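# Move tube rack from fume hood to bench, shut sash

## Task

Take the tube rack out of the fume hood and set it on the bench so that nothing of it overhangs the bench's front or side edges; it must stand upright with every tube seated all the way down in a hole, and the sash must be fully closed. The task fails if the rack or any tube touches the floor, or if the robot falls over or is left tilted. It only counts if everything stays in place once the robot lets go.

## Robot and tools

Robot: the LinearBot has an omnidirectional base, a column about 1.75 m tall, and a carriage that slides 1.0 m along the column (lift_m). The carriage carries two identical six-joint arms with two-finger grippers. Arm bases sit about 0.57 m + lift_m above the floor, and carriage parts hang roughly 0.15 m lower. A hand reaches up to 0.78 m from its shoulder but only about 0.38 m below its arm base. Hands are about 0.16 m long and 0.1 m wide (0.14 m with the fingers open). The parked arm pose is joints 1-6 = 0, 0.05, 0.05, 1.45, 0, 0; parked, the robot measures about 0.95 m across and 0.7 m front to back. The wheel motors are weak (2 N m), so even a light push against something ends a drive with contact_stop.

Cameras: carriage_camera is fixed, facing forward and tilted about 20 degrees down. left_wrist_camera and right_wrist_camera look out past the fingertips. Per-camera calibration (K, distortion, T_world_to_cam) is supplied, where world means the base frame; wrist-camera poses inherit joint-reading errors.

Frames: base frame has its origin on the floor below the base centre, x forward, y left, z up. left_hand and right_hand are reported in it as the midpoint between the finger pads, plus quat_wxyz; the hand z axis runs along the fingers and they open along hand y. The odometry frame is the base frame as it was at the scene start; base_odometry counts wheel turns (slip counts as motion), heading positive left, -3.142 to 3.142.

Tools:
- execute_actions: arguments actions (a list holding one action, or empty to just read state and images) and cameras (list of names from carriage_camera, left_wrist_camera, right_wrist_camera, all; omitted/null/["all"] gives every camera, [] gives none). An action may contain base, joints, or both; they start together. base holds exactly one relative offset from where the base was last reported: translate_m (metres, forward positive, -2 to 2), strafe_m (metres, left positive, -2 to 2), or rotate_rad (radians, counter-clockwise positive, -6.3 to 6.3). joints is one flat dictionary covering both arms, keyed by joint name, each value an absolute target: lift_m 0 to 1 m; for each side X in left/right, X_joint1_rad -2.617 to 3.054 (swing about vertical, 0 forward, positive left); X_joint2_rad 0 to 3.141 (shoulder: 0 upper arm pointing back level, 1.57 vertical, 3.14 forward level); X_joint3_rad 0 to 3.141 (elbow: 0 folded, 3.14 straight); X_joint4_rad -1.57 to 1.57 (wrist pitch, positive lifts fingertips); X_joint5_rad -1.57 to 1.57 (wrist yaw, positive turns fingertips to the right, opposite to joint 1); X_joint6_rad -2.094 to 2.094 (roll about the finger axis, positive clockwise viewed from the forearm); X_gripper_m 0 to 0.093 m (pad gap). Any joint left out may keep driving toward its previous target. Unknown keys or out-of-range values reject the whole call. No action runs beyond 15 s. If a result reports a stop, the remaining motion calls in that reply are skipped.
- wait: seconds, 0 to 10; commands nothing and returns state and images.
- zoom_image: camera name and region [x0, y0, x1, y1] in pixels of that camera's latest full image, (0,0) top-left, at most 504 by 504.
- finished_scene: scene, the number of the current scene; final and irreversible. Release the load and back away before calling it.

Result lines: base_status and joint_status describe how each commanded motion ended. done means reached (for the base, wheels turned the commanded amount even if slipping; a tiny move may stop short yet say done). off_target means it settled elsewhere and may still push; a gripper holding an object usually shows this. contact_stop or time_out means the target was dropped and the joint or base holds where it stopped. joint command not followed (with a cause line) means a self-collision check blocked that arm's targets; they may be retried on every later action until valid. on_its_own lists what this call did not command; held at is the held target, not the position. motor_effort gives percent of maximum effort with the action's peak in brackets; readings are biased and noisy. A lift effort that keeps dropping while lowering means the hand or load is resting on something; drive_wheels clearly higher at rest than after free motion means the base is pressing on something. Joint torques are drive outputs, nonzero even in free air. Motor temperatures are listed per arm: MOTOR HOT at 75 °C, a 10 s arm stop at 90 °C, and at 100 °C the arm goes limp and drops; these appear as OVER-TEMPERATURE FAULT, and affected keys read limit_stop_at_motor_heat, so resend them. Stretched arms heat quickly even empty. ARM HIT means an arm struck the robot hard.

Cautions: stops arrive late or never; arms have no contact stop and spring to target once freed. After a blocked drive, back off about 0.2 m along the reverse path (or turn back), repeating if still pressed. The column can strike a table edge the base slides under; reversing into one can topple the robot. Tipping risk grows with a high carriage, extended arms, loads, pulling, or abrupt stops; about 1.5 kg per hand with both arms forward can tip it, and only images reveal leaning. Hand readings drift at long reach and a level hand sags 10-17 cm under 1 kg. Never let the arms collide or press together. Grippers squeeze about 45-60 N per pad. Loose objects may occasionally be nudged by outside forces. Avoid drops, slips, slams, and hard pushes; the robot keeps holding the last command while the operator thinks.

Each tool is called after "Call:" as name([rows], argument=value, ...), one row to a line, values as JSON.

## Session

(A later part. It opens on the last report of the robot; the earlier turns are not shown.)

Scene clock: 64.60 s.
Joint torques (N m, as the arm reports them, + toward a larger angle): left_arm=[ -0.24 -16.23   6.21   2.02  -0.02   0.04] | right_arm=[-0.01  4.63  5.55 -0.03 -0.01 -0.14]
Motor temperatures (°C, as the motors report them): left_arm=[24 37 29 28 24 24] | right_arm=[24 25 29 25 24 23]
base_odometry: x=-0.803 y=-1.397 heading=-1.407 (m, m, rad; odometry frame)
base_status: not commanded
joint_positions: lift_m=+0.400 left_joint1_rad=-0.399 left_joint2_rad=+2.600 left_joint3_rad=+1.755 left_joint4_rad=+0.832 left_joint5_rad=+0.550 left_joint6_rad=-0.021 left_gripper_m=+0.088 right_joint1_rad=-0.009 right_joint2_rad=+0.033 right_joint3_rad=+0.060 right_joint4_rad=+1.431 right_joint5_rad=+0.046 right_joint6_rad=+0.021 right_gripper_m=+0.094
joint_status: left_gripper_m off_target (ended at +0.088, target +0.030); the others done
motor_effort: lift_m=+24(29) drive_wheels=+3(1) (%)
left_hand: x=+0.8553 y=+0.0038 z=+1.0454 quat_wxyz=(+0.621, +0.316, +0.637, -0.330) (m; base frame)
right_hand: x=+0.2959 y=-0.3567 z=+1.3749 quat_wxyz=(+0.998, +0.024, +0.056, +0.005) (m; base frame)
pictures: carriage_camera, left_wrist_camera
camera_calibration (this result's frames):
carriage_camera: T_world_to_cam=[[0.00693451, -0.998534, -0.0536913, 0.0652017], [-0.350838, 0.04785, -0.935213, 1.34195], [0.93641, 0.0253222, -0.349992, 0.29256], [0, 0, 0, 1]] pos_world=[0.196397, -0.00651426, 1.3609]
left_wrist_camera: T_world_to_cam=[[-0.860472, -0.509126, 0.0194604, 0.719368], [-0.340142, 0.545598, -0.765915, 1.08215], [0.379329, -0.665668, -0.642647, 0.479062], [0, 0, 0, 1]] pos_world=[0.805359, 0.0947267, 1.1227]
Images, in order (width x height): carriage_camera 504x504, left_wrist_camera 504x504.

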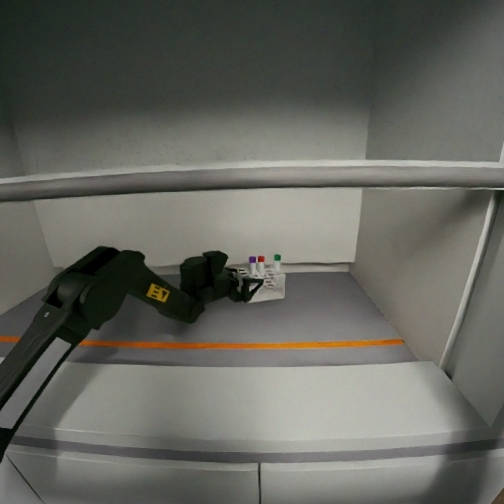

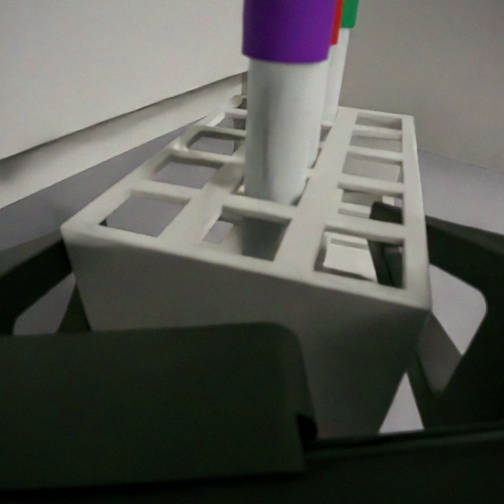

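Call:
execute_actions([
  {"base":{"translate_m":-0.7},"joints":{"lift_m":0.45}},
], cameras=[])

Call:
execute_actions([
  {"base":{"rotate_rad":1.4},"joints":{"left_joint2_rad":2.0,"left_joint3_rad":1.3,"left_joint4_rad":0.78}},
], cameras=["carriage_camera","left_wrist_camera"])

Scene clock: 70.07 s.
Joint torques (N m, as the arm reports them, + toward a larger angle): left_arm=[ -0.19 -16.32   6.34   2.04   0.     0.02] | right_arm=[-0.04  4.49  5.67 -0.03 -0.01 -0.16]
Motor temperatures (°C, as the motors report them): left_arm=[24 40 29 29 24 24] | right_arm=[24 25 29 25 24 23]
base_odometry: x=-0.917 y=-0.706 heading=-1.407 (m, m, rad; odometry frame)
base_status: done
joint_positions: lift_m=+0.450 left_joint1_rad=-0.399 left_joint2_rad=+2.601 left_joint3_rad=+1.755 left_joint4_rad=+0.832 left_joint5_rad=+0.549 left_joint6_rad=-0.021 left_gripper_m=+0.088 right_joint1_rad=-0.009 right_joint2_rad=+0.033 right_joint3_rad=+0.060 right_joint4_rad=+1.431 right_joint5_rad=+0.046 right_joint6_rad=+0.021 right_gripper_m=+0.094
joint_status: all done
motor_effort: lift_m=+24(30) drive_wheels=-2(32) (%)
left_hand: x=+0.8553 y=+0.0038 z=+1.0945 quat_wxyz=(+0.621, +0.316, +0.637, -0.330) (m; base frame)
right_hand: x=+0.2958 y=-0.3567 z=+1.4249 quat_wxyz=(+0.998, +0.024, +0.056, +0.005) (m; base frame)
pictures: none
No camera images: the call's "cameras" was empty. Leave "cameras" out to get every camera's image.

Scene clock: 73.00 s.
Joint torques (N m, as the arm reports them, + toward a larger angle): left_arm=[ -0.53 -12.33   5.95   1.97  -0.06   0.04] | right_arm=[-0.05  4.56  5.59  0.01  0.01 -0.14]
Motor temperatures (°C, as the motors report them): left_arm=[24 40 30 29 24 24] | right_arm=[24 25 29 25 24 23]
base_odometry: x=-0.917 y=-0.706 heading=-0.007 (m, m, rad; odometry frame)
base_status: done
joint_positions: lift_m=+0.450 left_joint1_rad=-0.393 left_joint2_rad=+2.001 left_joint3_rad=+1.315 left_joint4_rad=+0.766 left_joint5_rad=+0.548 left_joint6_rad=-0.021 left_gripper_m=+0.088 right_joint1_rad=-0.009 right_joint2_rad=+0.033 right_joint3_rad=+0.060 right_joint4_rad=+1.429 right_joint5_rad=+0.046 right_joint6_rad=+0.021 right_gripper_m=+0.094
joint_status: all done
motor_effort: lift_m=+24(24) drive_wheels=+7(33) (%)
left_hand: x=+0.7681 y=+0.0444 z=+1.2544 quat_wxyz=(+0.654, +0.316, +0.605, -0.325) (m; base frame)
right_hand: x=+0.2963 y=-0.3567 z=+1.4248 quat_wxyz=(+0.998, +0.024, +0.057, +0.005) (m; base frame)
pictures: carriage_camera, left_wrist_camera
camera_calibration (this result's frames):
carriage_camera: T_world_to_cam=[[0.00693451, -0.998534, -0.0536913, 0.0678861], [-0.350838, 0.04785, -0.935213, 1.3887], [0.93641, 0.0253222, -0.349992, 0.310058], [0, 0, 0, 1]] pos_world=[0.196397, -0.00651426, 1.41089]
left_wrist_camera: T_world_to_cam=[[-0.856043, -0.515651, -0.0359801, 0.727363], [-0.276278, 0.515264, -0.811279, 1.19959], [0.436876, -0.684549, -0.583551, 0.556], [0, 0, 0, 1]] pos_world=[0.711172, 0.137569, 1.32383]
Images, in order (width x height): carriage_camera 504x504, left_wrist_camera 504x504.

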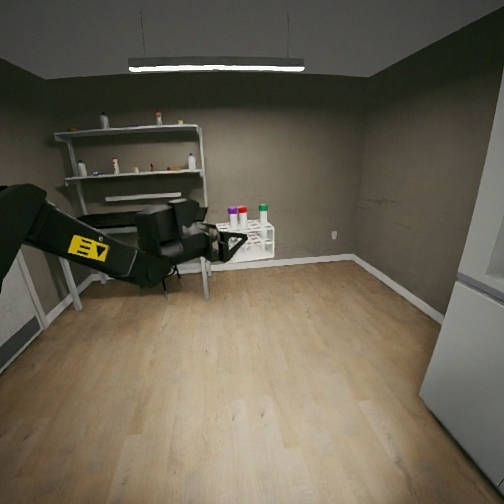

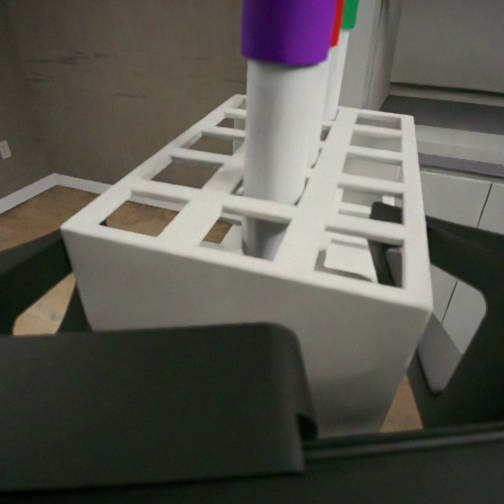

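Call:
execute_actions([
  {"base":{"rotate_rad":0.17}},
], cameras=[])

Call:
execute_actions([
  {"base":{"strafe_m":0.55}},
], cameras=[])

Call:
execute_actions([
  {"base":{"translate_m":1.6}},
], cameras=["carriage_camera"])

Scene clock: 76.67 s.
Joint torques (N m, as the arm reports them, + toward a larger angle): left_arm=[ -0.24 -12.42   6.     1.95  -0.05   0.02] | right_arm=[-0.11  4.54  5.53 -0.05  0.04 -0.15]
Motor temperatures (°C, as the motors report them): left_arm=[24 40 30 30 24 24] | right_arm=[24 25 29 25 24 23]
base_odometry: x=-0.917 y=-0.706 heading=+0.162 (m, m, rad; odometry frame)
base_status: done
joint_positions: lift_m=+0.450 left_joint1_rad=-0.398 left_joint2_rad=+2.001 left_joint3_rad=+1.315 left_joint4_rad=+0.766 left_joint5_rad=+0.549 left_joint6_rad=-0.021 left_gripper_m=+0.088 right_joint1_rad=-0.009 right_joint2_rad=+0.033 right_joint3_rad=+0.060 right_joint4_rad=+1.430 right_joint5_rad=+0.046 right_joint6_rad=+0.021 right_gripper_m=+0.094
joint_status: not commanded
motor_effort: lift_m=+24(24) drive_wheels=+7(33) (%)
left_hand: x=+0.7667 y=+0.0422 z=+1.2544 quat_wxyz=(+0.654, +0.318, +0.604, -0.327) (m; base frame)
right_hand: x=+0.2961 y=-0.3567 z=+1.4249 quat_wxyz=(+0.998, +0.024, +0.056, +0.005) (m; base frame)
pictures: none
No camera images: the call's "cameras" was empty. Leave "cameras" out to get every camera's image.

Scene clock: 79.93 s.
Joint torques (N m, as the arm reports them, + toward a larger angle): left_arm=[ -0.21 -12.47   5.97   1.95  -0.04   0.02] | right_arm=[-0.06  4.64  5.56 -0.02 -0.03 -0.13]
Motor temperatures (°C, as the motors report them): left_arm=[24 41 30 30 24 24] | right_arm=[24 25 30 25 24 23]
base_odometry: x=-1.006 y=-0.163 heading=+0.163 (m, m, rad; odometry frame)
base_status: done
joint_positions: lift_m=+0.450 left_joint1_rad=-0.398 left_joint2_rad=+2.001 left_joint3_rad=+1.315 left_joint4_rad=+0.766 left_joint5_rad=+0.549 left_joint6_rad=-0.021 left_gripper_m=+0.088 right_joint1_rad=-0.009 right_joint2_rad=+0.033 right_joint3_rad=+0.060 right_joint4_rad=+1.430 right_joint5_rad=+0.046 right_joint6_rad=+0.021 right_gripper_m=+0.094
joint_status: not commanded
motor_effort: lift_m=+24(24) drive_wheels=-5(33) (%)
left_hand: x=+0.7666 y=+0.0421 z=+1.2544 quat_wxyz=(+0.654, +0.318, +0.604, -0.327) (m; base frame)
right_hand: x=+0.2961 y=-0.3567 z=+1.4249 quat_wxyz=(+0.998, +0.024, +0.056, +0.005) (m; base frame)
pictures: none
No camera images: the call's "cameras" was empty. Leave "cameras" out to get every camera's image.

Scene clock: 85.43 s.
Joint torques (N m, as the arm reports them, + toward a larger angle): left_arm=[ -0.09 -12.42   5.99   1.97  -0.05   0.02] | right_arm=[-0.11  4.64  5.67 -0.04 -0.03 -0.16]
Motor temperatures (°C, as the motors report them): left_arm=[24 41 30 30 24 24] | right_arm=[24 25 30 25 24 23]
base_odometry: x=+0.572 y=+0.098 heading=+0.163 (m, m, rad; odometry frame)
base_status: done
joint_positions: lift_m=+0.450 left_joint1_rad=-0.398 left_joint2_rad=+2.001 left_joint3_rad=+1.315 left_joint4_rad=+0.764 left_joint5_rad=+0.549 left_joint6_rad=-0.021 left_gripper_m=+0.088 right_joint1_rad=-0.009 right_joint2_rad=+0.033 right_joint3_rad=+0.060 right_joint4_rad=+1.431 right_joint5_rad=+0.046 right_joint6_rad=+0.021 right_gripper_m=+0.094
joint_status: not commanded
motor_effort: lift_m=+24(24) drive_wheels=-5(33) (%)
left_hand: x=+0.7666 y=+0.0420 z=+1.2540 quat_wxyz=(+0.653, +0.318, +0.605, -0.327) (m; base frame)
right_hand: x=+0.2959 y=-0.3567 z=+1.4249 quat_wxyz=(+0.998, +0.024, +0.056, +0.005) (m; base frame)
pictures: carriage_camera
camera_calibration (this result's frames):
carriage_camera: T_world_to_cam=[[0.00693451, -0.998534, -0.0536913, 0.0678861], [-0.350838, 0.04785, -0.935213, 1.3887], [0.93641, 0.0253222, -0.349992, 0.310058], [0, 0, 0, 1]] pos_world=[0.196397, -0.00651426, 1.41089]
Images, in order (width x height): carriage_camera 504x504.

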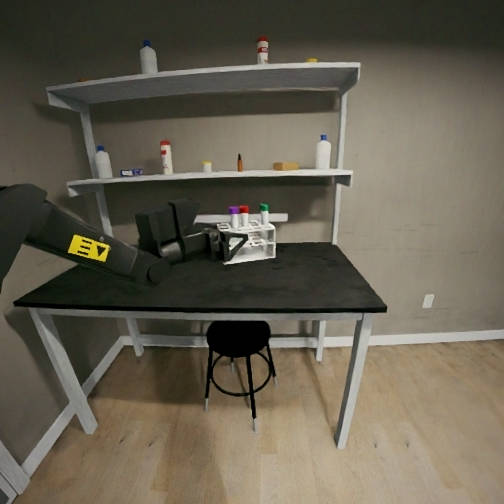

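Call:
execute_actions([
  {"base":{"translate_m":0.42}},
], cameras=[])

Call:
execute_actions([
  {"joints":{"lift_m":0.22}},
], cameras=["carriage_camera"])

Scene clock: 89.83 s.
Joint torques (N m, as the arm reports them, + toward a larger angle): left_arm=[ -0.1  -12.44   5.91   1.95  -0.07   0.03] | right_arm=[-0.14  4.52  5.48 -0.06 -0.02 -0.14]
Motor temperatures (°C, as the motors report them): left_arm=[24 41 30 31 24 24] | right_arm=[24 25 30 25 24 23]
base_odometry: x=+0.987 y=+0.166 heading=+0.164 (m, m, rad; odometry frame)
base_status: done
joint_positions: lift_m=+0.450 left_joint1_rad=-0.398 left_joint2_rad=+2.001 left_joint3_rad=+1.315 left_joint4_rad=+0.763 left_joint5_rad=+0.549 left_joint6_rad=-0.021 left_gripper_m=+0.088 right_joint1_rad=-0.009 right_joint2_rad=+0.033 right_joint3_rad=+0.060 right_joint4_rad=+1.431 right_joint5_rad=+0.046 right_joint6_rad=+0.021 right_gripper_m=+0.094
joint_status: not commanded
motor_effort: lift_m=+24(24) drive_wheels=-6(28) (%)
left_hand: x=+0.7666 y=+0.0420 z=+1.2537 quat_wxyz=(+0.653, +0.318, +0.605, -0.327) (m; base frame)
right_hand: x=+0.2959 y=-0.3567 z=+1.4249 quat_wxyz=(+0.998, +0.024, +0.056, +0.005) (m; base frame)
pictures: none
No camera images: the call's "cameras" was empty. Leave "cameras" out to get every camera's image.

Scene clock: 91.30 s.
Joint torques (N m, as the arm reports them, + toward a larger angle): left_arm=[ -0.34 -13.01   6.61   2.09  -0.06   0.01] | right_arm=[-0.08  4.55  5.52 -0.02 -0.03 -0.16]
Motor temperatures (°C, as the motors report them): left_arm=[24 41 30 31 24 24] | right_arm=[24 25 30 25 24 23]
base_odometry: x=+0.987 y=+0.166 heading=+0.164 (m, m, rad; odometry frame)
base_status: not commanded
joint_positions: lift_m=+0.220 left_joint1_rad=-0.398 left_joint2_rad=+2.008 left_joint3_rad=+1.304 left_joint4_rad=+0.754 left_joint5_rad=+0.549 left_joint6_rad=-0.021 left_gripper_m=+0.088 right_joint1_rad=-0.009 right_joint2_rad=+0.033 right_joint3_rad=+0.060 right_joint4_rad=+1.431 right_joint5_rad=+0.046 right_joint6_rad=+0.021 right_gripper_m=+0.094
joint_status: all done
motor_effort: lift_m=+21(22) drive_wheels=-4(6) (%)
left_hand: x=+0.7667 y=+0.0419 z=+1.0131 quat_wxyz=(+0.643, +0.317, +0.615, -0.328) (m; base frame)
right_hand: x=+0.2959 y=-0.3567 z=+1.1951 quat_wxyz=(+0.998, +0.024, +0.056, +0.005) (m; base frame)
pictures: carriage_camera
camera_calibration (this result's frames):
carriage_camera: T_world_to_cam=[[0.00693451, -0.998534, -0.0536913, 0.0555503], [-0.350838, 0.04785, -0.935213, 1.17383], [0.93641, 0.0253222, -0.349992, 0.229646], [0, 0, 0, 1]] pos_world=[0.196397, -0.00651426, 1.18114]
Images, in order (width x height): carriage_camera 504x504.

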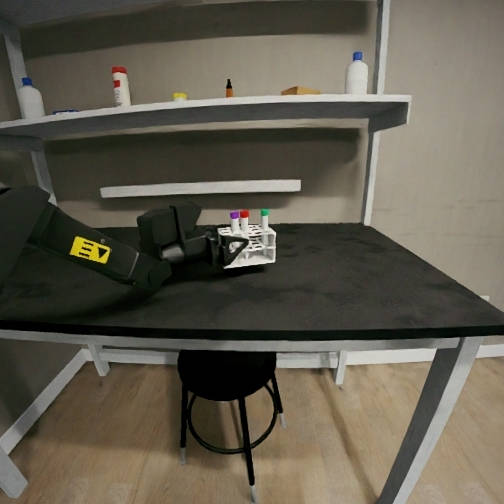

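Call:
execute_actions([
  {"joints":{"lift_m":0.19}},
], cameras=["carriage_camera"])

Scene clock: 101.27 s.
Joint torques (N m, as the arm reports them, + toward a larger angle): left_arm=[ -0.15 -13.37   6.64   2.12  -0.01   0.02] | right_arm=[-0.04  4.59  5.52 -0.01 -0.06 -0.15]
Motor temperatures (°C, as the motors report them): left_arm=[24 42 31 32 24 24] | right_arm=[24 25 30 25 24 23]
base_odometry: x=+0.987 y=+0.166 heading=+0.164 (m, m, rad; odometry frame)
base_status: not commanded
joint_positions: lift_m=+0.190 left_joint1_rad=-0.398 left_joint2_rad=+2.012 left_joint3_rad=+1.304 left_joint4_rad=+0.753 left_joint5_rad=+0.549 left_joint6_rad=-0.021 left_gripper_m=+0.088 right_joint1_rad=-0.009 right_joint2_rad=+0.033 right_joint3_rad=+0.060 right_joint4_rad=+1.431 right_joint5_rad=+0.046 right_joint6_rad=+0.021 right_gripper_m=+0.094
joint_status: all done
motor_effort: lift_m=+22(22) drive_wheels=-3(3) (%)
left_hand: x=+0.7672 y=+0.0417 z=+0.9806 quat_wxyz=(+0.642, +0.317, +0.617, -0.328) (m; base frame)
right_hand: x=+0.2959 y=-0.3567 z=+1.1651 quat_wxyz=(+0.998, +0.024, +0.056, +0.005) (m; base frame)
pictures: carriage_camera
camera_calibration (this result's frames):
carriage_camera: T_world_to_cam=[[0.00693451, -0.998534, -0.0536913, 0.0539391], [-0.350838, 0.04785, -0.935213, 1.14577], [0.93641, 0.0253222, -0.349992, 0.219143], [0, 0, 0, 1]] pos_world=[0.196397, -0.00651426, 1.15113]
Images, in order (width x height): carriage_camera 504x504.

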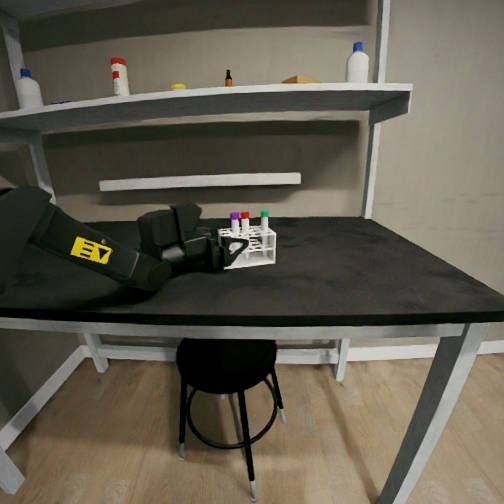

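Not resting yet.

Call:
execute_actions([
  {"joints":{"lift_m":0.15}},
], cameras=["carriage_camera"])

Scene clock: 102.77 s.
Joint torques (N m, as the arm reports them, + toward a larger angle): left_arm=[-0.14 -9.84  5.91  1.6  -0.03  0.07] | right_arm=[-0.11  4.52  5.53 -0.04  0.   -0.14]
Motor temperatures (°C, as the motors report them): left_arm=[24 42 31 32 24 24] | right_arm=[24 25 30 25 24 23]
base_odometry: x=+0.987 y=+0.166 heading=+0.164 (m, m, rad; odometry frame)
base_status: not commanded
joint_positions: lift_m=+0.150 left_joint1_rad=-0.398 left_joint2_rad=+1.970 left_joint3_rad=+1.315 left_joint4_rad=+0.800 left_joint5_rad=+0.546 left_joint6_rad=-0.024 left_gripper_m=+0.087 right_joint1_rad=-0.009 right_joint2_rad=+0.033 right_joint3_rad=+0.060 right_joint4_rad=+1.431 right_joint5_rad=+0.046 right_joint6_rad=+0.021 right_gripper_m=+0.094
joint_status: all done
motor_effort: lift_m=+20(21) drive_wheels=-3(3) (%)
left_hand: x=+0.7616 y=+0.0446 z=+0.9792 quat_wxyz=(+0.675, +0.318, +0.581, -0.325) (m; base frame)
right_hand: x=+0.2958 y=-0.3567 z=+1.1253 quat_wxyz=(+0.998, +0.024, +0.056, +0.005) (m; base frame)
pictures: carriage_camera
camera_calibration (this result's frames):
carriage_camera: T_world_to_cam=[[0.00693451, -0.998534, -0.0536913, 0.051801], [-0.350838, 0.04785, -0.935213, 1.10853], [0.93641, 0.0253222, -0.349992, 0.205206], [0, 0, 0, 1]] pos_world=[0.196397, -0.00651426, 1.11131]
Images, in order (width x height): carriage_camera 504x504.

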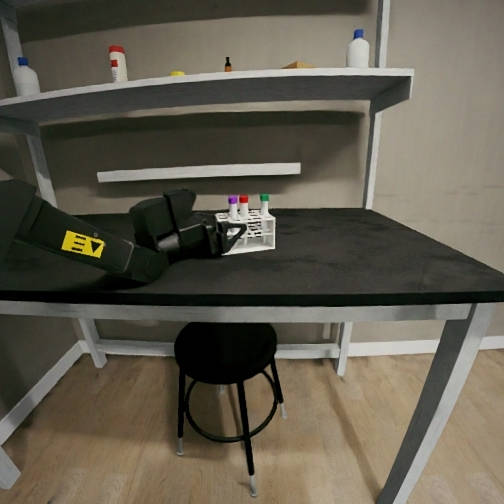

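Resting. Release, withdraw.

Call:
execute_actions([
  {"joints":{"lift_m":0.18,"left_gripper_m":0.093}},
], cameras=[])

Call:
execute_actions([
  {"base":{"strafe_m":0.12}},
], cameras=["carriage_camera","left_wrist_camera"])

Call:
zoom_image(camera="carriage_camera", region=[200, 170, 340, 280])

Scene clock: 105.10 s.
Joint torques (N m, as the arm reports them, + toward a larger angle): left_arm=[ -0.15 -12.03   5.87   1.85  -0.07   0.04] | right_arm=[-0.01  4.54  5.49 -0.03 -0.04 -0.16]
Motor temperatures (°C, as the motors report them): left_arm=[24 42 31 31 24 24] | right_arm=[24 25 30 25 24 23]
base_odometry: x=+0.987 y=+0.166 heading=+0.164 (m, m, rad; odometry frame)
base_status: not commanded
joint_positions: lift_m=+0.180 left_joint1_rad=-0.398 left_joint2_rad=+1.995 left_joint3_rad=+1.315 left_joint4_rad=+0.780 left_joint5_rad=+0.549 left_joint6_rad=-0.021 left_gripper_m=+0.093 right_joint1_rad=-0.009 right_joint2_rad=+0.033 right_joint3_rad=+0.060 right_joint4_rad=+1.431 right_joint5_rad=+0.046 right_joint6_rad=+0.021 right_gripper_m=+0.094
joint_status: all done
motor_effort: lift_m=+24(29) drive_wheels=-2(3) (%)
left_hand: x=+0.7656 y=+0.0425 z=+0.9904 quat_wxyz=(+0.660, +0.318, +0.597, -0.326) (m; base frame)
right_hand: x=+0.2959 y=-0.3567 z=+1.1549 quat_wxyz=(+0.998, +0.024, +0.056, +0.005) (m; base frame)
pictures: none
No camera images: the call's "cameras" was empty. Leave "cameras" out to get every camera's image.

Scene clock: 106.77 s.
Joint torques (N m, as the arm reports them, + toward a larger angle): left_arm=[ -0.28 -12.01   5.83   1.85  -0.07   0.03] | right_arm=[ 0.02  4.6   5.6  -0.05 -0.02 -0.15]
Motor temperatures (°C, as the motors report them): left_arm=[24 42 31 31 24 24] | right_arm=[24 25 30 25 24 23]
base_odometry: x=+0.967 y=+0.285 heading=+0.164 (m, m, rad; odometry frame)
base_status: done
joint_positions: lift_m=+0.180 left_joint1_rad=-0.398 left_joint2_rad=+1.995 left_joint3_rad=+1.315 left_joint4_rad=+0.780 left_joint5_rad=+0.549 left_joint6_rad=-0.021 left_gripper_m=+0.093 right_joint1_rad=-0.009 right_joint2_rad=+0.033 right_joint3_rad=+0.060 right_joint4_rad=+1.431 right_joint5_rad=+0.046 right_joint6_rad=+0.021 right_gripper_m=+0.094
joint_status: not commanded
motor_effort: lift_m=+24(24) drive_wheels=-2(28) (%)
left_hand: x=+0.7655 y=+0.0424 z=+0.9904 quat_wxyz=(+0.660, +0.318, +0.597, -0.327) (m; base frame)
right_hand: x=+0.2959 y=-0.3567 z=+1.1549 quat_wxyz=(+0.998, +0.024, +0.056, +0.005) (m; base frame)
pictures: carriage_camera, left_wrist_camera
camera_calibration (this result's frames):
carriage_camera: T_world_to_cam=[[0.00693451, -0.998534, -0.0536913, 0.05339], [-0.350838, 0.04785, -0.935213, 1.1362], [0.93641, 0.0253222, -0.349992, 0.215564], [0, 0, 0, 1]] pos_world=[0.196397, -0.00651426, 1.1409]
left_wrist_camera: T_world_to_cam=[[-0.858274, -0.511035, -0.046996, 0.72708], [-0.259196, 0.510702, -0.819756, 0.981233], [0.442925, -0.691394, -0.570781, 0.384713], [0, 0, 0, 1]] pos_world=[0.707966, 0.136434, 1.05813]
Images, in order (width x height): carriage_camera 504x504, left_wrist_camera 504x504.

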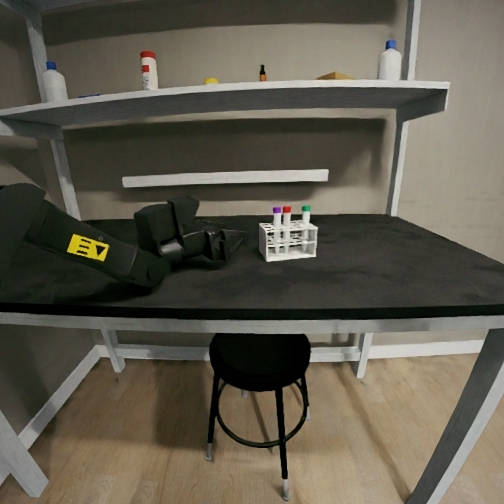

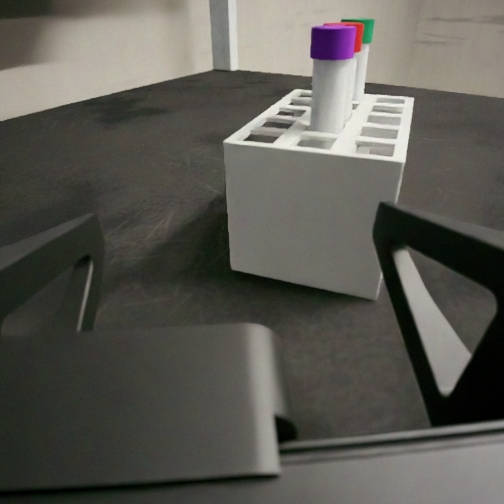

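Region (200, 170, 340, 280) of carriage_camera's 504x504 image, scaled by 3.600, with more detail than that image has; it fills the top 396 rows of this view, and the rest is white.

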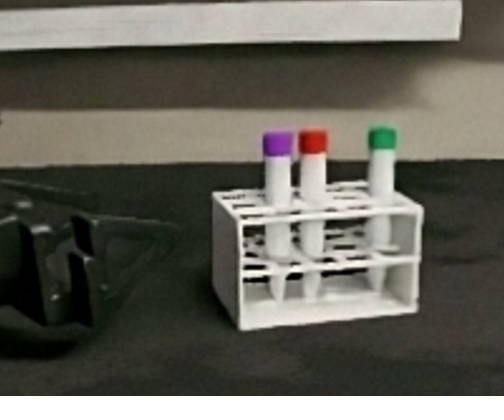

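Call:
execute_actions([
  {"joints":{"lift_m":0.3,"left_gripper_m":0.0}},
], cameras=[])

Call:
execute_actions([
  {"base":{"strafe_m":-0.17}},
], cameras=["carriage_camera","left_wrist_camera"])

Scene clock: 109.93 s.
Joint torques (N m, as the arm reports them, + toward a larger angle): left_arm=[ -0.18 -12.28   5.88   1.8   -0.07   0.03] | right_arm=[-0.19  4.53  5.49  0.01 -0.03 -0.16]
Motor temperatures (°C, as the motors report them): left_arm=[24 42 31 31 24 24] | right_arm=[24 25 30 25 24 23]
base_odometry: x=+0.967 y=+0.285 heading=+0.164 (m, m, rad; odometry frame)
base_status: not commanded
joint_positions: lift_m=+0.300 left_joint1_rad=-0.398 left_joint2_rad=+1.998 left_joint3_rad=+1.315 left_joint4_rad=+0.783 left_joint5_rad=+0.550 left_joint6_rad=-0.021 left_gripper_m=+0.001 right_joint1_rad=-0.009 right_joint2_rad=+0.033 right_joint3_rad=+0.060 right_joint4_rad=+1.431 right_joint5_rad=+0.046 right_joint6_rad=+0.021 right_gripper_m=+0.094
joint_status: all done
motor_effort: lift_m=+24(30) drive_wheels=-1(1) (%)
left_hand: x=+0.7658 y=+0.0423 z=+1.1096 quat_wxyz=(+0.660, +0.319, +0.597, -0.327) (m; base frame)
right_hand: x=+0.2958 y=-0.3567 z=+1.2749 quat_wxyz=(+0.998, +0.024, +0.056, +0.005) (m; base frame)
pictures: none
No camera images: the call's "cameras" was empty. Leave "cameras" out to get every camera's image.

Scene clock: 111.87 s.
Joint torques (N m, as the arm reports them, + toward a larger angle): left_arm=[ -0.34 -12.16   5.92   1.79  -0.05   0.04] | right_arm=[-0.07  4.69  5.63 -0.03 -0.02 -0.14]
Motor temperatures (°C, as the motors report them): left_arm=[24 42 31 31 24 24] | right_arm=[24 25 30 25 24 23]
base_odometry: x=+0.995 y=+0.117 heading=+0.164 (m, m, rad; odometry frame)
base_status: done
joint_positions: lift_m=+0.300 left_joint1_rad=-0.398 left_joint2_rad=+1.998 left_joint3_rad=+1.315 left_joint4_rad=+0.783 left_joint5_rad=+0.550 left_joint6_rad=-0.021 left_gripper_m=+0.001 right_joint1_rad=-0.009 right_joint2_rad=+0.033 right_joint3_rad=+0.060 right_joint4_rad=+1.431 right_joint5_rad=+0.046 right_joint6_rad=+0.021 right_gripper_m=+0.094
joint_status: not commanded
motor_effort: lift_m=+24(24) drive_wheels=-2(28) (%)
left_hand: x=+0.7658 y=+0.0423 z=+1.1096 quat_wxyz=(+0.660, +0.319, +0.597, -0.327) (m; base frame)
right_hand: x=+0.2958 y=-0.3567 z=+1.2749 quat_wxyz=(+0.998, +0.024, +0.056, +0.005) (m; base frame)
pictures: carriage_camera, left_wrist_camera
camera_calibration (this result's frames):
carriage_camera: T_world_to_cam=[[0.00693451, -0.998534, -0.0536913, 0.0598345], [-0.350838, 0.04785, -0.935213, 1.24846], [0.93641, 0.0253222, -0.349992, 0.257573], [0, 0, 0, 1]] pos_world=[0.196397, -0.00651426, 1.26093]
left_wrist_camera: T_world_to_cam=[[-0.858434, -0.510722, -0.0474791, 0.733466], [-0.258414, 0.510587, -0.820075, 1.07894], [0.443072, -0.691711, -0.570283, 0.45192], [0, 0, 0, 1]] pos_world=[0.708211, 0.136304, 1.17735]
Images, in order (width x height): carriage_camera 504x504, left_wrist_camera 504x504.

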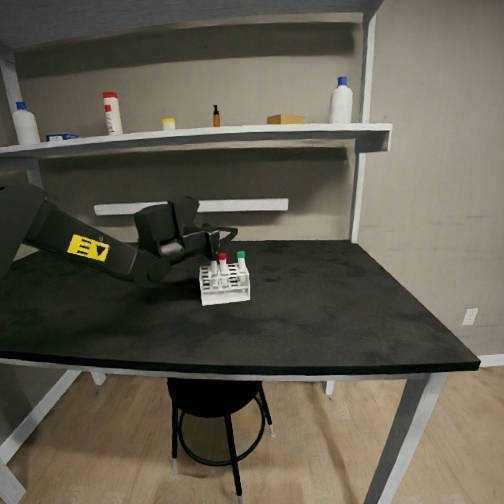

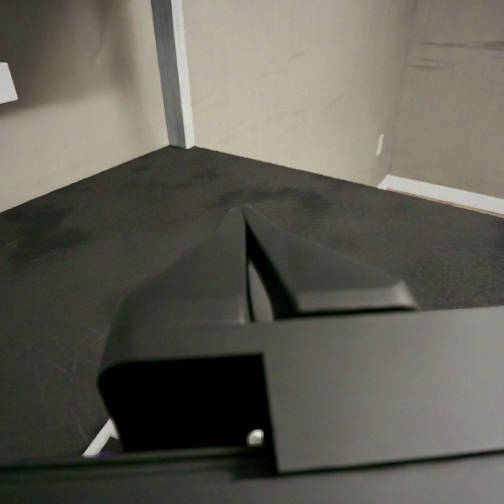

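Call:
execute_actions([
  {"base":{"strafe_m":0.03},"joints":{"lift_m":0.275}},
], cameras=["carriage_camera"])

Call:
zoom_image(camera="carriage_camera", region=[130, 180, 300, 320])

Scene clock: 114.37 s.
Joint torques (N m, as the arm reports them, + toward a larger angle): left_arm=[ -0.06 -12.62   6.06   1.84  -0.09   0.03] | right_arm=[-0.09  4.71  5.75 -0.05 -0.03 -0.14]
Motor temperatures (°C, as the motors report them): left_arm=[24 42 31 32 24 24] | right_arm=[24 25 30 25 24 23]
base_odometry: x=+0.990 y=+0.146 heading=+0.164 (m, m, rad; odometry frame)
base_status: done
joint_positions: lift_m=+0.275 left_joint1_rad=-0.398 left_joint2_rad=+2.004 left_joint3_rad=+1.313 left_joint4_rad=+0.779 left_joint5_rad=+0.550 left_joint6_rad=-0.021 left_gripper_m=+0.001 right_joint1_rad=-0.009 right_joint2_rad=+0.033 right_joint3_rad=+0.060 right_joint4_rad=+1.431 right_joint5_rad=+0.047 right_joint6_rad=+0.021 right_gripper_m=+0.094
joint_status: all done
motor_effort: lift_m=+22(22) drive_wheels=+4(24) (%)
left_hand: x=+0.7664 y=+0.0418 z=+1.0801 quat_wxyz=(+0.656, +0.318, +0.601, -0.327) (m; base frame)
right_hand: x=+0.2959 y=-0.3568 z=+1.2501 quat_wxyz=(+0.998, +0.024, +0.056, +0.005) (m; base frame)
pictures: carriage_camera
camera_calibration (this result's frames):
carriage_camera: T_world_to_cam=[[0.00693451, -0.998534, -0.0536913, 0.0585036], [-0.350838, 0.04785, -0.935213, 1.22527], [0.93641, 0.0253222, -0.349992, 0.248897], [0, 0, 0, 1]] pos_world=[0.196397, -0.00651426, 1.23615]
Images, in order (width x height): carriage_camera 504x504.

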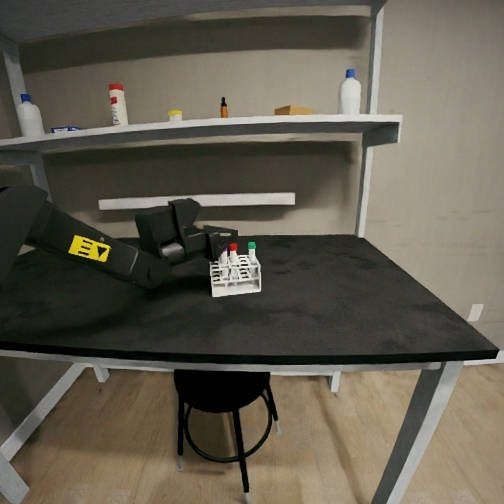

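Region (130, 180, 300, 320) of carriage_camera's 504x504 image, scaled by 2.965, with more detail than that image has; it fills the top 415 rows of this view, and the rest is white.

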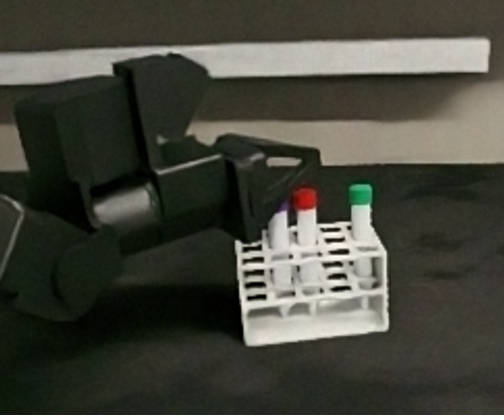

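Call:
execute_actions([
  {"joints":{"lift_m":0.4},"base":{"translate_m":-0.1}},
], cameras=[])

Call:
execute_actions([
  {"joints":{"lift_m":0.62,"left_joint1_rad":0,"left_joint5_rad":0,"left_joint2_rad":1.6,"left_joint3_rad":1.2,"left_joint4_rad":0.3},"base":{"translate_m":-1.5}},
], cameras=[])

Call:
execute_actions([
  {"base":{"rotate_rad":-1.57}},
], cameras=[])

Call:
execute_actions([
  {"base":{"translate_m":0.75}},
], cameras=["carriage_camera","left_wrist_camera"])

Scene clock: 119.67 s.
Joint torques (N m, as the arm reports them, + toward a larger angle): left_arm=[ -0.15 -12.41   6.05   1.83  -0.06   0.03] | right_arm=[-0.06  4.57  5.43 -0.05  0.01 -0.16]
Motor temperatures (°C, as the motors report them): left_arm=[24 43 31 32 24 24] | right_arm=[24 25 30 26 24 23]
base_odometry: x=+0.892 y=+0.130 heading=+0.164 (m, m, rad; odometry frame)
base_status: done
joint_positions: lift_m=+0.400 left_joint1_rad=-0.398 left_joint2_rad=+2.001 left_joint3_rad=+1.313 left_joint4_rad=+0.781 left_joint5_rad=+0.550 left_joint6_rad=-0.021 left_gripper_m=+0.001 right_joint1_rad=-0.009 right_joint2_rad=+0.033 right_joint3_rad=+0.060 right_joint4_rad=+1.432 right_joint5_rad=+0.047 right_joint6_rad=+0.021 right_gripper_m=+0.094
joint_status: all done
motor_effort: lift_m=+24(30) drive_wheels=-2(31) (%)
left_hand: x=+0.7660 y=+0.0420 z=+1.2069 quat_wxyz=(+0.658, +0.319, +0.599, -0.327) (m; base frame)
right_hand: x=+0.2957 y=-0.3568 z=+1.3749 quat_wxyz=(+0.998, +0.024, +0.055, +0.005) (m; base frame)
pictures: none
No camera images: the call's "cameras" was empty. Leave "cameras" out to get every camera's image.

Scene clock: 124.97 s.
Joint torques (N m, as the arm reports them, + toward a larger angle): left_arm=[-0.7  -8.46  7.82  1.87 -0.06  0.01] | right_arm=[-0.06  4.44  5.55 -0.04 -0.04 -0.14]
Motor temperatures (°C, as the motors report them): left_arm=[24 42 32 32 24 24] | right_arm=[24 25 31 25 24 23]
base_odometry: x=-0.588 y=-0.114 heading=+0.164 (m, m, rad; odometry frame)
base_status: done
joint_positions: lift_m=+0.620 left_joint1_rad=+0.009 left_joint2_rad=+1.592 left_joint3_rad=+1.197 left_joint4_rad=+0.313 left_joint5_rad=+0.001 left_joint6_rad=-0.021 left_gripper_m=+0.001 right_joint1_rad=-0.009 right_joint2_rad=+0.033 right_joint3_rad=+0.060 right_joint4_rad=+1.430 right_joint5_rad=+0.047 right_joint6_rad=+0.021 right_gripper_m=+0.094
joint_status: all done
motor_effort: lift_m=+24(30) drive_wheels=-2(31) (%)
left_hand: x=+0.7888 y=+0.3531 z=+1.4804 quat_wxyz=(+0.677, -0.011, +0.735, -0.005) (m; base frame)
right_hand: x=+0.2962 y=-0.3568 z=+1.5949 quat_wxyz=(+0.998, +0.024, +0.057, +0.005) (m; base frame)
pictures: none
No camera images: the call's "cameras" was empty. Leave "cameras" out to get every camera's image.

Scene clock: 128.07 s.
Joint torques (N m, as the arm reports them, + toward a larger angle): left_arm=[-0.38 -8.49  7.89  1.87 -0.03  0.03] | right_arm=[-0.05  4.63  5.5  -0.02 -0.03 -0.15]
Motor temperatures (°C, as the motors report them): left_arm=[24 41 32 32 24 24] | right_arm=[24 25 31 25 24 23]
base_odometry: x=-0.588 y=-0.114 heading=-1.406 (m, m, rad; odometry frame)
base_status: done
joint_positions: lift_m=+0.620 left_joint1_rad=+0.006 left_joint2_rad=+1.592 left_joint3_rad=+1.197 left_joint4_rad=+0.312 left_joint5_rad=+0.000 left_joint6_rad=-0.021 left_gripper_m=+0.001 right_joint1_rad=-0.009 right_joint2_rad=+0.033 right_joint3_rad=+0.060 right_joint4_rad=+1.429 right_joint5_rad=+0.047 right_joint6_rad=+0.021 right_gripper_m=+0.094
joint_status: not commanded
motor_effort: lift_m=+24(23) drive_wheels=+7(33) (%)
left_hand: x=+0.7888 y=+0.3514 z=+1.4804 quat_wxyz=(+0.677, -0.010, +0.736, -0.005) (m; base frame)
right_hand: x=+0.2963 y=-0.3568 z=+1.5949 quat_wxyz=(+0.998, +0.024, +0.057, +0.005) (m; base frame)
pictures: none
No camera images: the call's "cameras" was empty. Leave "cameras" out to get every camera's image.

Scene clock: 131.80 s.
Joint torques (N m, as the arm reports them, + toward a larger angle): left_arm=[-0.51 -8.62  7.85  1.9  -0.07  0.04] | right_arm=[-0.04  4.51  5.45  0.02 -0.04 -0.16]
Motor temperatures (°C, as the motors report them): left_arm=[24 41 32 32 24 24] | right_arm=[24 25 31 25 24 23]
base_odometry: x=-0.466 y=-0.854 heading=-1.406 (m, m, rad; odometry frame)
base_status: done
joint_positions: lift_m=+0.620 left_joint1_rad=+0.006 left_joint2_rad=+1.593 left_joint3_rad=+1.197 left_joint4_rad=+0.309 left_joint5_rad=+0.000 left_joint6_rad=-0.021 left_gripper_m=+0.001 right_joint1_rad=-0.009 right_joint2_rad=+0.033 right_joint3_rad=+0.060 right_joint4_rad=+1.428 right_joint5_rad=+0.047 right_joint6_rad=+0.021 right_gripper_m=+0.094
joint_status: not commanded
motor_effort: lift_m=+24(24) drive_wheels=-6(36) (%)
left_hand: x=+0.7890 y=+0.3514 z=+1.4790 quat_wxyz=(+0.676, -0.010, +0.737, -0.005) (m; base frame)
right_hand: x=+0.2965 y=-0.3568 z=+1.5949 quat_wxyz=(+0.998, +0.024, +0.057, +0.005) (m; base frame)
pictures: carriage_camera, left_wrist_camera
camera_calibration (this result's frames):
carriage_camera: T_world_to_cam=[[0.00693451, -0.998534, -0.0536913, 0.0770165], [-0.350838, 0.04785, -0.935213, 1.54774], [0.93641, 0.0253222, -0.349992, 0.369575], [0, 0, 0, 1]] pos_world=[0.196397, -0.00651426, 1.58095]
left_wrist_camera: T_world_to_cam=[[-0.0811456, -0.996512, 0.0194694, 0.38725], [-0.698033, 0.0428755, -0.714781, 1.58548], [0.711453, -0.0715916, -0.699078, 0.626964], [0, 0, 0, 1]] pos_world=[0.692087, 0.362806, 1.56403]
Images, in order (width x height): carriage_camera 504x504, left_wrist_camera 504x504.

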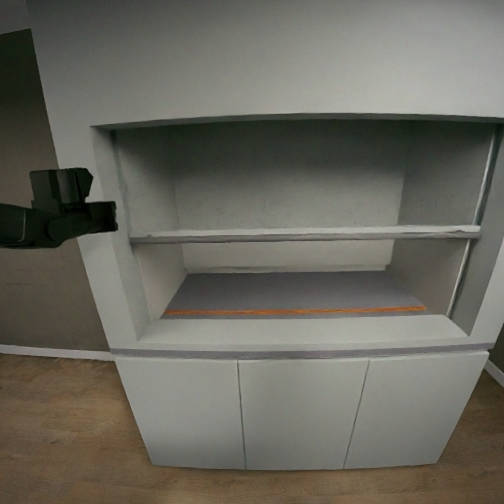

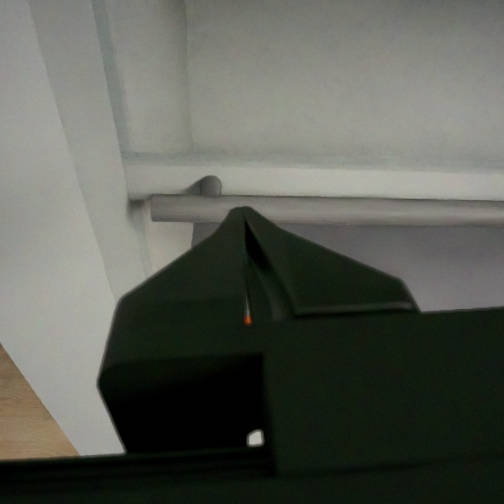

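Call:
execute_actions([
  {"base":{"strafe_m":-0.5}},
], cameras=[])

Call:
execute_actions([
  {"base":{"translate_m":0.3},"joints":{"lift_m":0.52}},
], cameras=["carriage_camera","left_wrist_camera"])

Scene clock: 136.83 s.
Joint torques (N m, as the arm reports them, + toward a larger angle): left_arm=[-0.27 -8.51  7.85  1.93  0.    0.07] | right_arm=[-0.04  4.53  5.65 -0.05 -0.05 -0.15]
Motor temperatures (°C, as the motors report them): left_arm=[24 40 33 32 24 24] | right_arm=[24 25 31 25 24 23]
base_odometry: x=-0.959 y=-0.936 heading=-1.406 (m, m, rad; odometry frame)
base_status: done
joint_positions: lift_m=+0.620 left_joint1_rad=+0.003 left_joint2_rad=+1.593 left_joint3_rad=+1.197 left_joint4_rad=+0.309 left_joint5_rad=+0.000 left_joint6_rad=-0.021 left_gripper_m=+0.001 right_joint1_rad=-0.009 right_joint2_rad=+0.033 right_joint3_rad=+0.060 right_joint4_rad=+1.429 right_joint5_rad=+0.047 right_joint6_rad=+0.021 right_gripper_m=+0.094
joint_status: not commanded
motor_effort: lift_m=+24(24) drive_wheels=-4(27) (%)
left_hand: x=+0.7890 y=+0.3500 z=+1.4790 quat_wxyz=(+0.676, -0.009, +0.737, -0.006) (m; base frame)
right_hand: x=+0.2964 y=-0.3568 z=+1.5949 quat_wxyz=(+0.998, +0.024, +0.057, +0.005) (m; base frame)
pictures: none
No camera images: the call's "cameras" was empty. Leave "cameras" out to get every camera's image.

Scene clock: 139.23 s.
Joint torques (N m, as the arm reports them, + toward a larger angle): left_arm=[-0.2   6.67 10.08  4.27 -0.12  0.02] | right_arm=[-0.07  4.57  5.63 -0.05  0.   -0.16]
Motor temperatures (°C, as the motors report them): left_arm=[24 39 33 34 24 24] | right_arm=[24 25 31 25 24 23]
base_odometry: x=-0.914 y=-1.209 heading=-1.405 (m, m, rad; odometry frame)
base_status: translate_m contact_stop (by the wheels' count: +0.276 of +0.300)
joint_positions: lift_m=+0.520 left_joint1_rad=+0.002 left_joint2_rad=+1.417 left_joint3_rad=+1.164 left_joint4_rad=+0.036 left_joint5_rad=+0.005 left_joint6_rad=-0.020 left_gripper_m=+0.001 right_joint1_rad=-0.009 right_joint2_rad=+0.033 right_joint3_rad=+0.060 right_joint4_rad=+1.430 right_joint5_rad=+0.047 right_joint6_rad=+0.021 right_gripper_m=+0.094
joint_status: all done
motor_effort: lift_m=+22(22) drive_wheels=+37(60) (%)
left_hand: x=+0.7408 y=+0.3488 z=+1.3803 quat_wxyz=(+0.626, -0.007, +0.780, -0.007) (m; base frame)
right_hand: x=+0.2960 y=-0.3568 z=+1.4951 quat_wxyz=(+0.998, +0.024, +0.056, +0.005) (m; base frame)
pictures: carriage_camera, left_wrist_camera
camera_calibration (this result's frames):
carriage_camera: T_world_to_cam=[[0.00693451, -0.998534, -0.0536913, 0.0716567], [-0.350838, 0.04785, -0.935213, 1.45438], [0.93641, 0.0253222, -0.349992, 0.334637], [0, 0, 0, 1]] pos_world=[0.196397, -0.00651426, 1.48112]
left_wrist_camera: T_world_to_cam=[[-0.0857054, -0.995869, 0.0300061, 0.371269], [-0.784731, 0.0489169, -0.617903, 1.40979], [0.613882, -0.0765043, -0.785682, 0.785564], [0, 0, 0, 1]] pos_world=[0.65588, 0.360871, 1.47717]
Images, in order (width x height): carriage_camera 504x504, left_wrist_camera 504x504.

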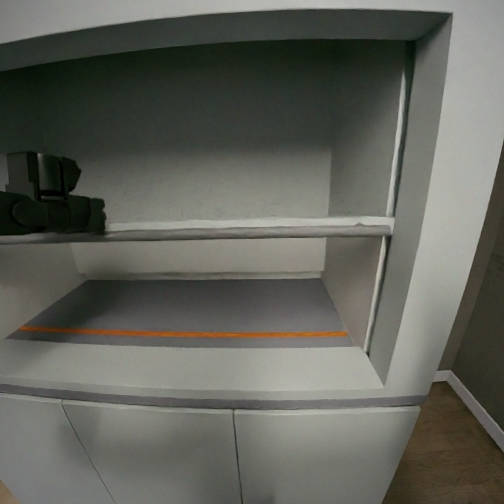

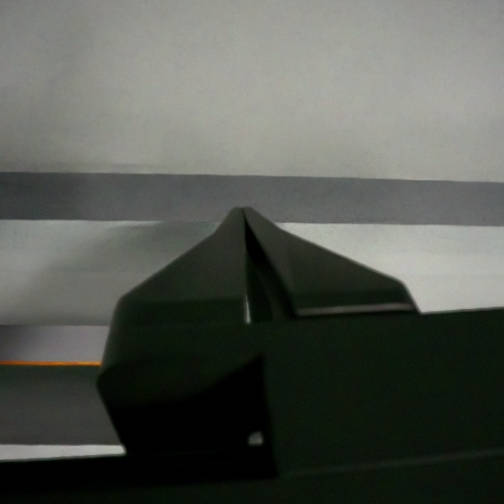

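Hit the glass; back off slightly and lower.

Call:
execute_actions([
  {"base":{"translate_m":-0.1}},
], cameras=[])

Call:
execute_actions([
  {"joints":{"lift_m":0.35}},
], cameras=["carriage_camera","left_wrist_camera"])

Scene clock: 141.77 s.
Joint torques (N m, as the arm reports them, + toward a larger angle): left_arm=[-0.19 -7.84  8.08  2.05 -0.08 -0.02] | right_arm=[-0.06  4.65  5.45 -0.03 -0.03 -0.15]
Motor temperatures (°C, as the motors report them): left_arm=[24 39 33 35 24 24] | right_arm=[24 26 31 25 24 23]
base_odometry: x=-0.931 y=-1.110 heading=-1.405 (m, m, rad; odometry frame)
base_status: done
joint_positions: lift_m=+0.520 left_joint1_rad=+0.002 left_joint2_rad=+1.586 left_joint3_rad=+1.193 left_joint4_rad=+0.294 left_joint5_rad=+0.003 left_joint6_rad=-0.019 left_gripper_m=+0.001 right_joint1_rad=-0.009 right_joint2_rad=+0.033 right_joint3_rad=+0.060 right_joint4_rad=+1.432 right_joint5_rad=+0.047 right_joint6_rad=+0.021 right_gripper_m=+0.094
joint_status: not commanded
motor_effort: lift_m=+22(22) drive_wheels=-3(26) (%)
left_hand: x=+0.7868 y=+0.3491 z=+1.3773 quat_wxyz=(+0.672, -0.007, +0.741, -0.007) (m; base frame)
right_hand: x=+0.2956 y=-0.3568 z=+1.4951 quat_wxyz=(+0.998, +0.024, +0.055, +0.005) (m; base frame)
pictures: none
No camera images: the call's "cameras" was empty. Leave "cameras" out to get every camera's image.

Scene clock: 143.10 s.
Joint torques (N m, as the arm reports them, + toward a larger angle): left_arm=[-0.17 -9.84  7.75  2.02 -0.03  0.01] | right_arm=[-0.05  4.55  5.53 -0.04 -0.05 -0.12]
Motor temperatures (°C, as the motors report them): left_arm=[24 39 33 35 24 24] | right_arm=[24 26 31 26 24 23]
base_odometry: x=-0.931 y=-1.110 heading=-1.405 (m, m, rad; odometry frame)
base_status: not commanded
joint_positions: lift_m=+0.350 left_joint1_rad=+0.002 left_joint2_rad=+1.610 left_joint3_rad=+1.198 left_joint4_rad=+0.298 left_joint5_rad=+0.002 left_joint6_rad=-0.019 left_gripper_m=+0.001 right_joint1_rad=-0.009 right_joint2_rad=+0.033 right_joint3_rad=+0.060 right_joint4_rad=+1.432 right_joint5_rad=+0.047 right_joint6_rad=+0.021 right_gripper_m=+0.094
joint_status: all done
motor_effort: lift_m=+22(23) drive_wheels=-2(3) (%)
left_hand: x=+0.7921 y=+0.3494 z=+1.1984 quat_wxyz=(+0.666, -0.007, +0.746, -0.006) (m; base frame)
right_hand: x=+0.2956 y=-0.3568 z=+1.3251 quat_wxyz=(+0.998, +0.024, +0.055, +0.005) (m; base frame)
pictures: carriage_camera, left_wrist_camera
camera_calibration (this result's frames):
carriage_camera: T_world_to_cam=[[0.00693451, -0.998534, -0.0536913, 0.0625254], [-0.350838, 0.04785, -0.935213, 1.29533], [0.93641, 0.0253222, -0.349992, 0.275114], [0, 0, 0, 1]] pos_world=[0.196397, -0.00651426, 1.31105]
left_wrist_camera: T_world_to_cam=[[-0.0858197, -0.996123, 0.0193416, 0.394652], [-0.7169, 0.0482591, -0.695504, 1.3771], [0.691874, -0.0735539, -0.718262, 0.467596], [0, 0, 0, 1]] pos_world=[0.697596, 0.361057, 1.286]
Images, in order (width x height): carriage_camera 504x504, left_wrist_camera 504x504.

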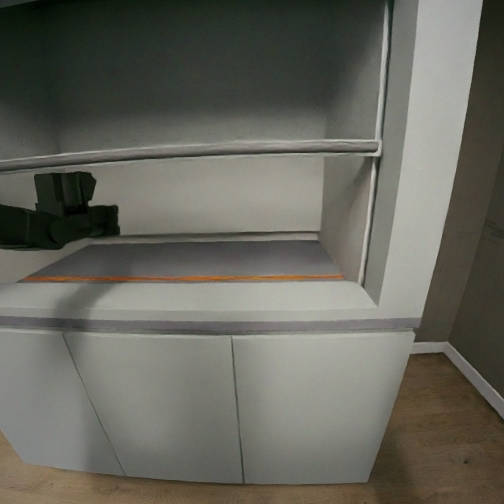

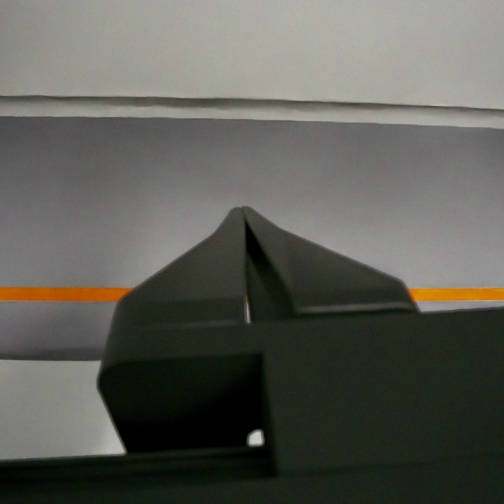

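Call:
execute_actions([
  {"joints":{"lift_m":0.52}},
], cameras=[])

Call:
execute_actions([
  {"base":{"translate_m":0.045}},
], cameras=[])

Call:
execute_actions([
  {"joints":{"lift_m":0.3}},
], cameras=["carriage_camera","left_wrist_camera"])

Scene clock: 145.97 s.
Joint torques (N m, as the arm reports them, + toward a larger angle): left_arm=[ -0.28 -10.53   8.65   3.05  -0.1    0.01] | right_arm=[ 0.05  4.6   5.69 -0.06  0.01 -0.17]
Motor temperatures (°C, as the motors report them): left_arm=[24 39 34 35 24 24] | right_arm=[24 26 31 26 24 23]
base_odometry: x=-0.931 y=-1.110 heading=-1.405 (m, m, rad; odometry frame)
base_status: not commanded
joint_positions: lift_m=+0.520 left_joint1_rad=+0.002 left_joint2_rad=+1.617 left_joint3_rad=+1.183 left_joint4_rad=+0.181 left_joint5_rad=+0.001 left_joint6_rad=-0.018 left_gripper_m=+0.001 right_joint1_rad=-0.009 right_joint2_rad=+0.033 right_joint3_rad=+0.060 right_joint4_rad=+1.432 right_joint5_rad=+0.047 right_joint6_rad=+0.021 right_gripper_m=+0.094
joint_status: all done
motor_effort: lift_m=+24(30) drive_wheels=-2(2) (%)
left_hand: x=+0.7867 y=+0.3494 z=+1.3293 quat_wxyz=(+0.612, -0.008, +0.790, -0.006) (m; base frame)
right_hand: x=+0.2957 y=-0.3568 z=+1.4949 quat_wxyz=(+0.998, +0.024, +0.055, +0.005) (m; base frame)
pictures: none
No camera images: the call's "cameras" was empty. Leave "cameras" out to get every camera's image.

Scene clock: 147.17 s.
Joint torques (N m, as the arm reports them, + toward a larger angle): left_arm=[ -0.18 -10.59  10.54   3.7   -0.07  -0.11] | right_arm=[-0.1   4.6   5.62 -0.04 -0.02 -0.14]
Motor temperatures (°C, as the motors report them): left_arm=[24 39 34 36 24 24] | right_arm=[24 26 31 26 24 23]
base_odometry: x=-0.923 y=-1.154 heading=-1.404 (m, m, rad; odometry frame)
base_status: done
joint_positions: lift_m=+0.520 left_joint1_rad=+0.002 left_joint2_rad=+1.618 left_joint3_rad=+1.158 left_joint4_rad=+0.101 left_joint5_rad=+0.001 left_joint6_rad=-0.008 left_gripper_m=+0.001 right_joint1_rad=-0.009 right_joint2_rad=+0.033 right_joint3_rad=+0.060 right_joint4_rad=+1.431 right_joint5_rad=+0.047 right_joint6_rad=+0.021 right_gripper_m=+0.094
joint_status: not commanded
motor_effort: lift_m=+25(24) drive_wheels=+8(24) (%)
left_hand: x=+0.7777 y=+0.3495 z=+1.2978 quat_wxyz=(+0.569, -0.004, +0.822, -0.002) (m; base frame)
right_hand: x=+0.2959 y=-0.3568 z=+1.4948 quat_wxyz=(+0.998, +0.024, +0.056, +0.005) (m; base frame)
pictures: none
No camera images: the call's "cameras" was empty. Leave "cameras" out to get every camera's image.

Scene clock: 148.57 s.
Joint torques (N m, as the arm reports them, + toward a larger angle): left_arm=[-0.12 -9.99  8.6   2.13 -0.04 -0.1 ] | right_arm=[ 0.06  4.56  5.53 -0.02 -0.05 -0.16]
Motor temperatures (°C, as the motors report them): left_arm=[24 39 34 36 24 24] | right_arm=[24 26 31 26 24 23]
base_odometry: x=-0.923 y=-1.154 heading=-1.404 (m, m, rad; odometry frame)
base_status: not commanded
joint_positions: lift_m=+0.300 left_joint1_rad=+0.002 left_joint2_rad=+1.610 left_joint3_rad=+1.185 left_joint4_rad=+0.286 left_joint5_rad=+0.000 left_joint6_rad=-0.010 left_gripper_m=+0.001 right_joint1_rad=-0.009 right_joint2_rad=+0.033 right_joint3_rad=+0.060 right_joint4_rad=+1.431 right_joint5_rad=+0.047 right_joint6_rad=+0.021 right_gripper_m=+0.094
joint_status: all done
motor_effort: lift_m=+22(22) drive_wheels=+7(9) (%)
left_hand: x=+0.7907 y=+0.3496 z=+1.1392 quat_wxyz=(+0.656, -0.004, +0.754, -0.003) (m; base frame)
right_hand: x=+0.2958 y=-0.3568 z=+1.2751 quat_wxyz=(+0.998, +0.024, +0.056, +0.005) (m; base frame)
pictures: carriage_camera, left_wrist_camera
camera_calibration (this result's frames):
carriage_camera: T_world_to_cam=[[0.00693451, -0.998534, -0.0536913, 0.0598443], [-0.350838, 0.04785, -0.935213, 1.24863], [0.93641, 0.0253222, -0.349992, 0.257636], [0, 0, 0, 1]] pos_world=[0.196397, -0.00651426, 1.26112]
left_wrist_camera: T_world_to_cam=[[-0.085063, -0.9963, 0.0123084, 0.403415], [-0.734201, 0.0543246, -0.676755, 1.32515], [0.673582, -0.0666036, -0.736105, 0.458382], [0, 0, 0, 1]] pos_world=[0.698486, 0.360464, 1.22926]
Images, in order (width x height): carriage_camera 504x504, left_wrist_camera 504x504.

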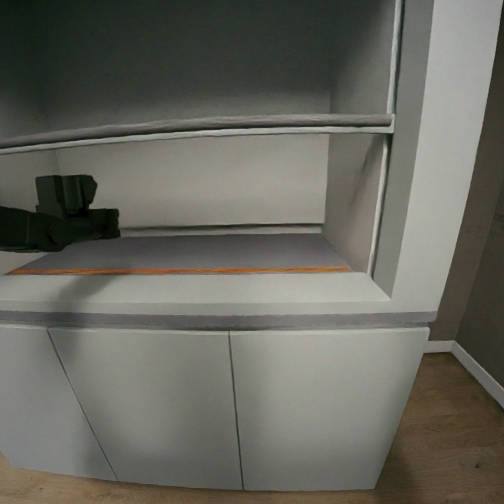

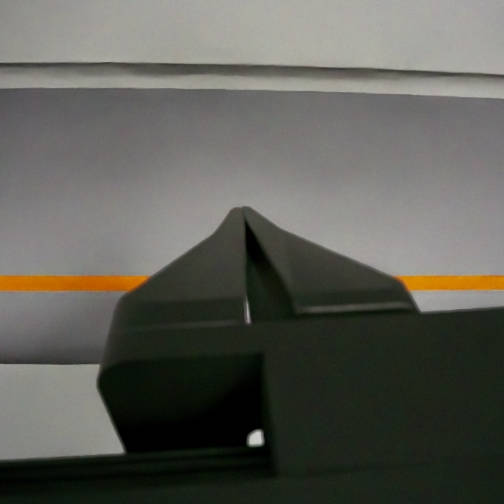

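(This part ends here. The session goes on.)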